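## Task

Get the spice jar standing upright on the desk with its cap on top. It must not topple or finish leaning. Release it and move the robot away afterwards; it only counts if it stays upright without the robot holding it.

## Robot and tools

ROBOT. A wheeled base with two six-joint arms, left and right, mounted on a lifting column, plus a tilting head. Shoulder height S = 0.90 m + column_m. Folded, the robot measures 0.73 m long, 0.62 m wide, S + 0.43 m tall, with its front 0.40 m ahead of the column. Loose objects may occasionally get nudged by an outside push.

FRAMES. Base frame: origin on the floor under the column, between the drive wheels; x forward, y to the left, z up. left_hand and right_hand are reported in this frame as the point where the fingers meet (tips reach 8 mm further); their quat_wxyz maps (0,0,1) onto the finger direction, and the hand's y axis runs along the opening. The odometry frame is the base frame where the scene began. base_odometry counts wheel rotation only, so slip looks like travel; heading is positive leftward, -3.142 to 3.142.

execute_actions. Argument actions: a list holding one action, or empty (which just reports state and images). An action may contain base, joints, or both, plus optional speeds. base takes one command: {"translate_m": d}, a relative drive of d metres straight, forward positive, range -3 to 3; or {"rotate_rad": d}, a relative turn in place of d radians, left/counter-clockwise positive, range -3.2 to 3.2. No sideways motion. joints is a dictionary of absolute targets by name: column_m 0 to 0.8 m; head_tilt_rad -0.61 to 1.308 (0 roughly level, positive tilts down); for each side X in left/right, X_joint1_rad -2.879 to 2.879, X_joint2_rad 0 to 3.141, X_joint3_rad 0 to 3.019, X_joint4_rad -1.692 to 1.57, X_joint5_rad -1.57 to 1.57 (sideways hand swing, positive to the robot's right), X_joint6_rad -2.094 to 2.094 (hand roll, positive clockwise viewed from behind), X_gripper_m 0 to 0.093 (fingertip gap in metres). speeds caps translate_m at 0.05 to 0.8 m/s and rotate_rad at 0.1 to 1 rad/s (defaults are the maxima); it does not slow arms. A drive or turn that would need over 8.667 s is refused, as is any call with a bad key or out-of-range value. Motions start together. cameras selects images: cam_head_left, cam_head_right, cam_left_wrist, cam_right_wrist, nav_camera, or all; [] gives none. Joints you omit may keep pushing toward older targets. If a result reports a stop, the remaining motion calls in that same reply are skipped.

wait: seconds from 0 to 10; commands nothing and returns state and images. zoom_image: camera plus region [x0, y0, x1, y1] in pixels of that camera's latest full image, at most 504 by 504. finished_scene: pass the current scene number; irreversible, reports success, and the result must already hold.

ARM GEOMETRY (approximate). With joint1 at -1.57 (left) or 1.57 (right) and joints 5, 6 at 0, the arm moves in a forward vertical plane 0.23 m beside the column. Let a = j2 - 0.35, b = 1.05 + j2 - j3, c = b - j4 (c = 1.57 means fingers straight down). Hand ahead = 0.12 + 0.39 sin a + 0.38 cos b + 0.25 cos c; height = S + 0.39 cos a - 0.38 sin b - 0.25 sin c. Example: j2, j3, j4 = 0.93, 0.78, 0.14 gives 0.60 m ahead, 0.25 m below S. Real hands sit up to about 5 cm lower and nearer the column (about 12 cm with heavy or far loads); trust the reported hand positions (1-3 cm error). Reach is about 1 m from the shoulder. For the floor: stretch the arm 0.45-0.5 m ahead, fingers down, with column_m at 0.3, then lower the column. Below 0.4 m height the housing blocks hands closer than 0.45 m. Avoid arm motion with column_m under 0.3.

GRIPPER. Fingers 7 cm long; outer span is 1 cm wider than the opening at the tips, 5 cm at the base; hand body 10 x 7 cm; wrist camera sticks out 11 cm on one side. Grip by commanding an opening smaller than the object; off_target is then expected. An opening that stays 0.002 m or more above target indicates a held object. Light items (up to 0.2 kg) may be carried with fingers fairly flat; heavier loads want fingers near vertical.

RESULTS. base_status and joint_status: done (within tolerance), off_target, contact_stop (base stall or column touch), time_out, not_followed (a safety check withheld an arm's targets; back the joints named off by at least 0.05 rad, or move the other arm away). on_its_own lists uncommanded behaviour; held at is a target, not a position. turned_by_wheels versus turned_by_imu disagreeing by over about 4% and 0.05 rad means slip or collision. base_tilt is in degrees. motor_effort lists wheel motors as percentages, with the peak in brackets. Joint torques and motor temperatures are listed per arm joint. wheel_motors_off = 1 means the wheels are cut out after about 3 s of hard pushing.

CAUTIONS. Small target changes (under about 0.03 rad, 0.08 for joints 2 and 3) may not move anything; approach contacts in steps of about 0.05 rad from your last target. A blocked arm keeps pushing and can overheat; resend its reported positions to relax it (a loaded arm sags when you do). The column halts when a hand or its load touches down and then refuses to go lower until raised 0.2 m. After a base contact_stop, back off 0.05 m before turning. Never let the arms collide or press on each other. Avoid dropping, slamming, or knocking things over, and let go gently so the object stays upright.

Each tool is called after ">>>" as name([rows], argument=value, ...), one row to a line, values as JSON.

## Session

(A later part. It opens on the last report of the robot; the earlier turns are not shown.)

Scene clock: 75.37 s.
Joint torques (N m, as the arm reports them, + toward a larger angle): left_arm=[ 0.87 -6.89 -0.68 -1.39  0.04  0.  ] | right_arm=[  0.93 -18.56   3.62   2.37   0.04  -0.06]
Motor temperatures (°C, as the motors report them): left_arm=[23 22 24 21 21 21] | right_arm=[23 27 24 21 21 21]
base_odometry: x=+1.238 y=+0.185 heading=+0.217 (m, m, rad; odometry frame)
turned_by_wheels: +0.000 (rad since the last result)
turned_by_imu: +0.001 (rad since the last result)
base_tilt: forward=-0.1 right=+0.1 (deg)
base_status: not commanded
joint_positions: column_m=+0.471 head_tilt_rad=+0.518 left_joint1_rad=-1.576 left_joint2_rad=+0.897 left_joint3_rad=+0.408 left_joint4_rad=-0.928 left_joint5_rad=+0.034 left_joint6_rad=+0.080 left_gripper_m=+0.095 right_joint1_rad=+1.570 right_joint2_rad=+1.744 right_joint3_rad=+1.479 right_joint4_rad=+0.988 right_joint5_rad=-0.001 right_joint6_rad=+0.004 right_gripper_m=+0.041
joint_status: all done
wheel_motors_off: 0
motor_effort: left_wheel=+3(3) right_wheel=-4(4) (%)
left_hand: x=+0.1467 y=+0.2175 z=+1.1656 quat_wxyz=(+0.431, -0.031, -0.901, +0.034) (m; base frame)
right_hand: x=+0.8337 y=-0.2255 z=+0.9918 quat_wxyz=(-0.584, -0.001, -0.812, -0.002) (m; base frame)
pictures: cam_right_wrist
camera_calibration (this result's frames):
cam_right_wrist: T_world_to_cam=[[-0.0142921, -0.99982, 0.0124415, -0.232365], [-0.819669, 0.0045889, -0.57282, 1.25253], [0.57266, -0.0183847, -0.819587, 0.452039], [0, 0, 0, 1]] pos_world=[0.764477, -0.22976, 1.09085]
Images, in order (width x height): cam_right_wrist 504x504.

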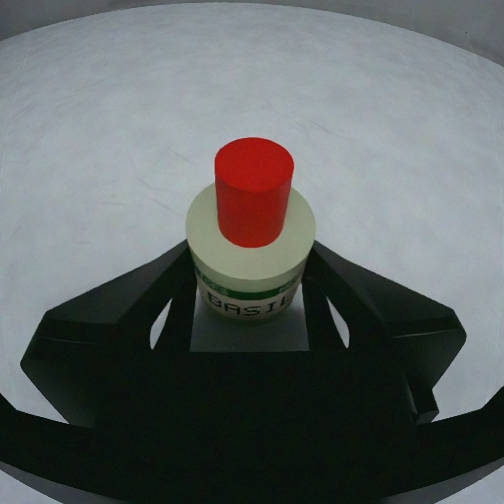

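The jar has touched down. Releasing it and backing away.

>>> execute_actions([
  {"joints":{"right_gripper_m":0.09}},
], cameras=["cam_right_wrist"])

>>> execute_actions([
  {"base":{"translate_m":-0.35},"joints":{"column_m":0.55}},
], cameras=["cam_head_left","cam_right_wrist"])

Scene clock: 78.13 s.
Joint torques (N m, as the arm reports them, + toward a larger angle): left_arm=[ 0.91 -6.9  -0.71 -1.38  0.04  0.  ] | right_arm=[  1.52 -18.18   3.42   2.17   0.1   -0.08]
Motor temperatures (°C, as the motors report them): left_arm=[23 22 24 21 21 21] | right_arm=[23 27 24 21 21 21]
base_odometry: x=+1.238 y=+0.185 heading=+0.217 (m, m, rad; odometry frame)
turned_by_wheels: +0.000 (rad since the last result)
turned_by_imu: +0.001 (rad since the last result)
base_tilt: forward=-0.1 right=+0.1 (deg)
base_status: not commanded
joint_positions: column_m=+0.471 head_tilt_rad=+0.518 left_joint1_rad=-1.576 left_joint2_rad=+0.897 left_joint3_rad=+0.408 left_joint4_rad=-0.928 left_joint5_rad=+0.034 left_joint6_rad=+0.080 left_gripper_m=+0.095 right_joint1_rad=+1.570 right_joint2_rad=+1.744 right_joint3_rad=+1.479 right_joint4_rad=+0.988 right_joint5_rad=-0.001 right_joint6_rad=+0.004 right_gripper_m=+0.090
joint_status: all done
wheel_motors_off: 0
motor_effort: left_wheel=+4(3) right_wheel=-5(5) (%)
left_hand: x=+0.1467 y=+0.2175 z=+1.1656 quat_wxyz=(+0.431, -0.031, -0.901, +0.034) (m; base frame)
right_hand: x=+0.8336 y=-0.2255 z=+0.9915 quat_wxyz=(-0.583, -0.001, -0.812, -0.002) (m; base frame)
pictures: cam_right_wrist
camera_calibration (this result's frames):
cam_right_wrist: T_world_to_cam=[[-0.0142875, -0.99982, 0.0124469, -0.232373], [-0.819887, 0.00458906, -0.572507, 1.25213], [0.572347, -0.0183847, -0.819805, 0.452377], [0, 0, 0, 1]] pos_world=[0.76437, -0.22976, 1.09061]
Images, in order (width x height): cam_right_wrist 504x504.

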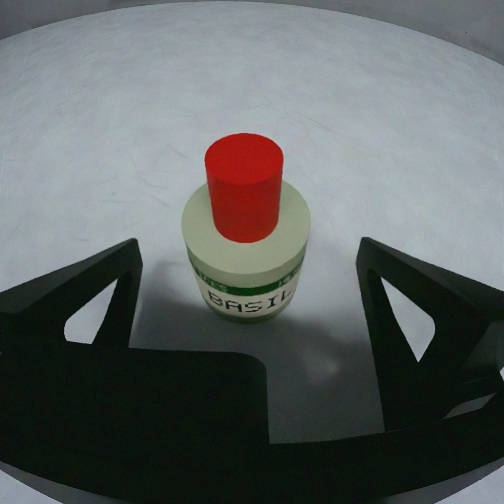

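Scene clock: 80.37 s.
Joint torques (N m, as the arm reports them, + toward a larger angle): left_arm=[ 0.92 -6.81 -0.67 -1.39  0.04 -0.01] | right_arm=[ -0.35 -17.61   3.86   2.61   0.06  -0.13]
Motor temperatures (°C, as the motors report them): left_arm=[23 22 24 21 21 21] | right_arm=[23 28 24 21 21 21]
base_odometry: x=+0.896 y=+0.109 heading=+0.218 (m, m, rad; odometry frame)
turned_by_wheels: +0.001 (rad since the last result)
turned_by_imu: +0.002 (rad since the last result)
base_tilt: forward=-0.1 right=+0.0 (deg)
base_status: done
joint_positions: column_m=+0.550 head_tilt_rad=+0.518 left_joint1_rad=-1.576 left_joint2_rad=+0.897 left_joint3_rad=+0.408 left_joint4_rad=-0.928 left_joint5_rad=+0.034 left_joint6_rad=+0.080 left_gripper_m=+0.095 right_joint1_rad=+1.570 right_joint2_rad=+1.744 right_joint3_rad=+1.477 right_joint4_rad=+0.988 right_joint5_rad=-0.001 right_joint6_rad=+0.004 right_gripper_m=+0.090
joint_status: all done
wheel_motors_off: 0
motor_effort: left_wheel=+1(39) right_wheel=+0(64) (%)
left_hand: x=+0.1469 y=+0.2175 z=+1.2444 quat_wxyz=(+0.431, -0.031, -0.901, +0.034) (m; base frame)
right_hand: x=+0.8326 y=-0.2255 z=+1.0695 quat_wxyz=(-0.583, -0.001, -0.813, -0.002) (m; base frame)
pictures: cam_head_left, cam_right_wrist
camera_calibration (this result's frames):
cam_head_left: T_world_to_cam=[[0.00954705, -0.99993, -0.00698418, 0.0514972], [-0.550353, 0.000577109, -0.834932, 1.31349], [0.834878, 0.0118149, -0.550309, 0.722986], [0, 0, 0, 1]] pos_world=[0.118787, 0.0421935, 1.4949]
cam_right_wrist: T_world_to_cam=[[-0.0142598, -0.99982, 0.0124791, -0.233416], [-0.821195, 0.00459, -0.570629, 1.29505], [0.570469, -0.0183848, -0.821113, 0.519858], [0, 0, 0, 1]] pos_world=[0.763595, -0.22976, 1.16877]
Images, in order (width x height): cam_head_left 896x504, cam_right_wrist 504x504.

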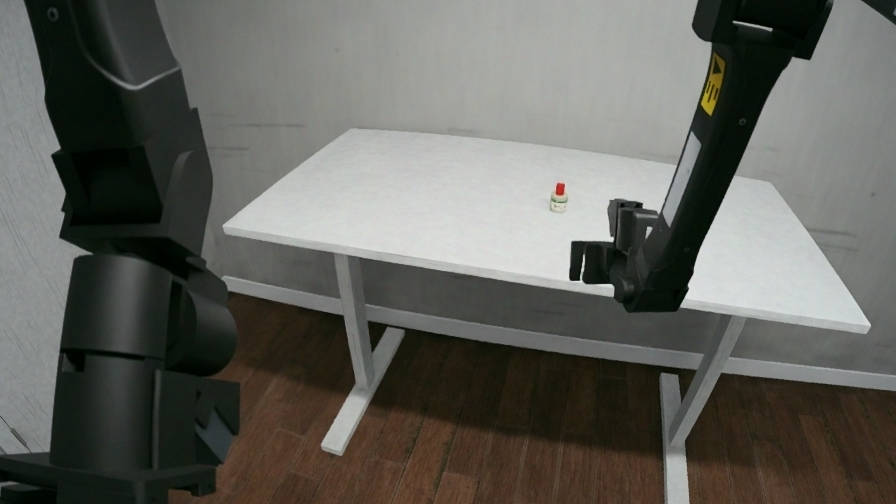

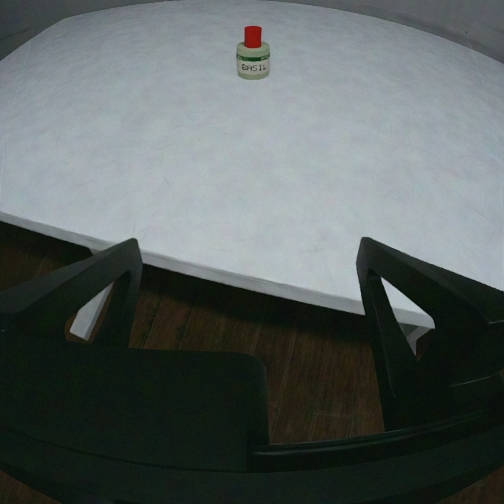

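>>> finished_scene(scene=2)

The scene is finished: the task was done.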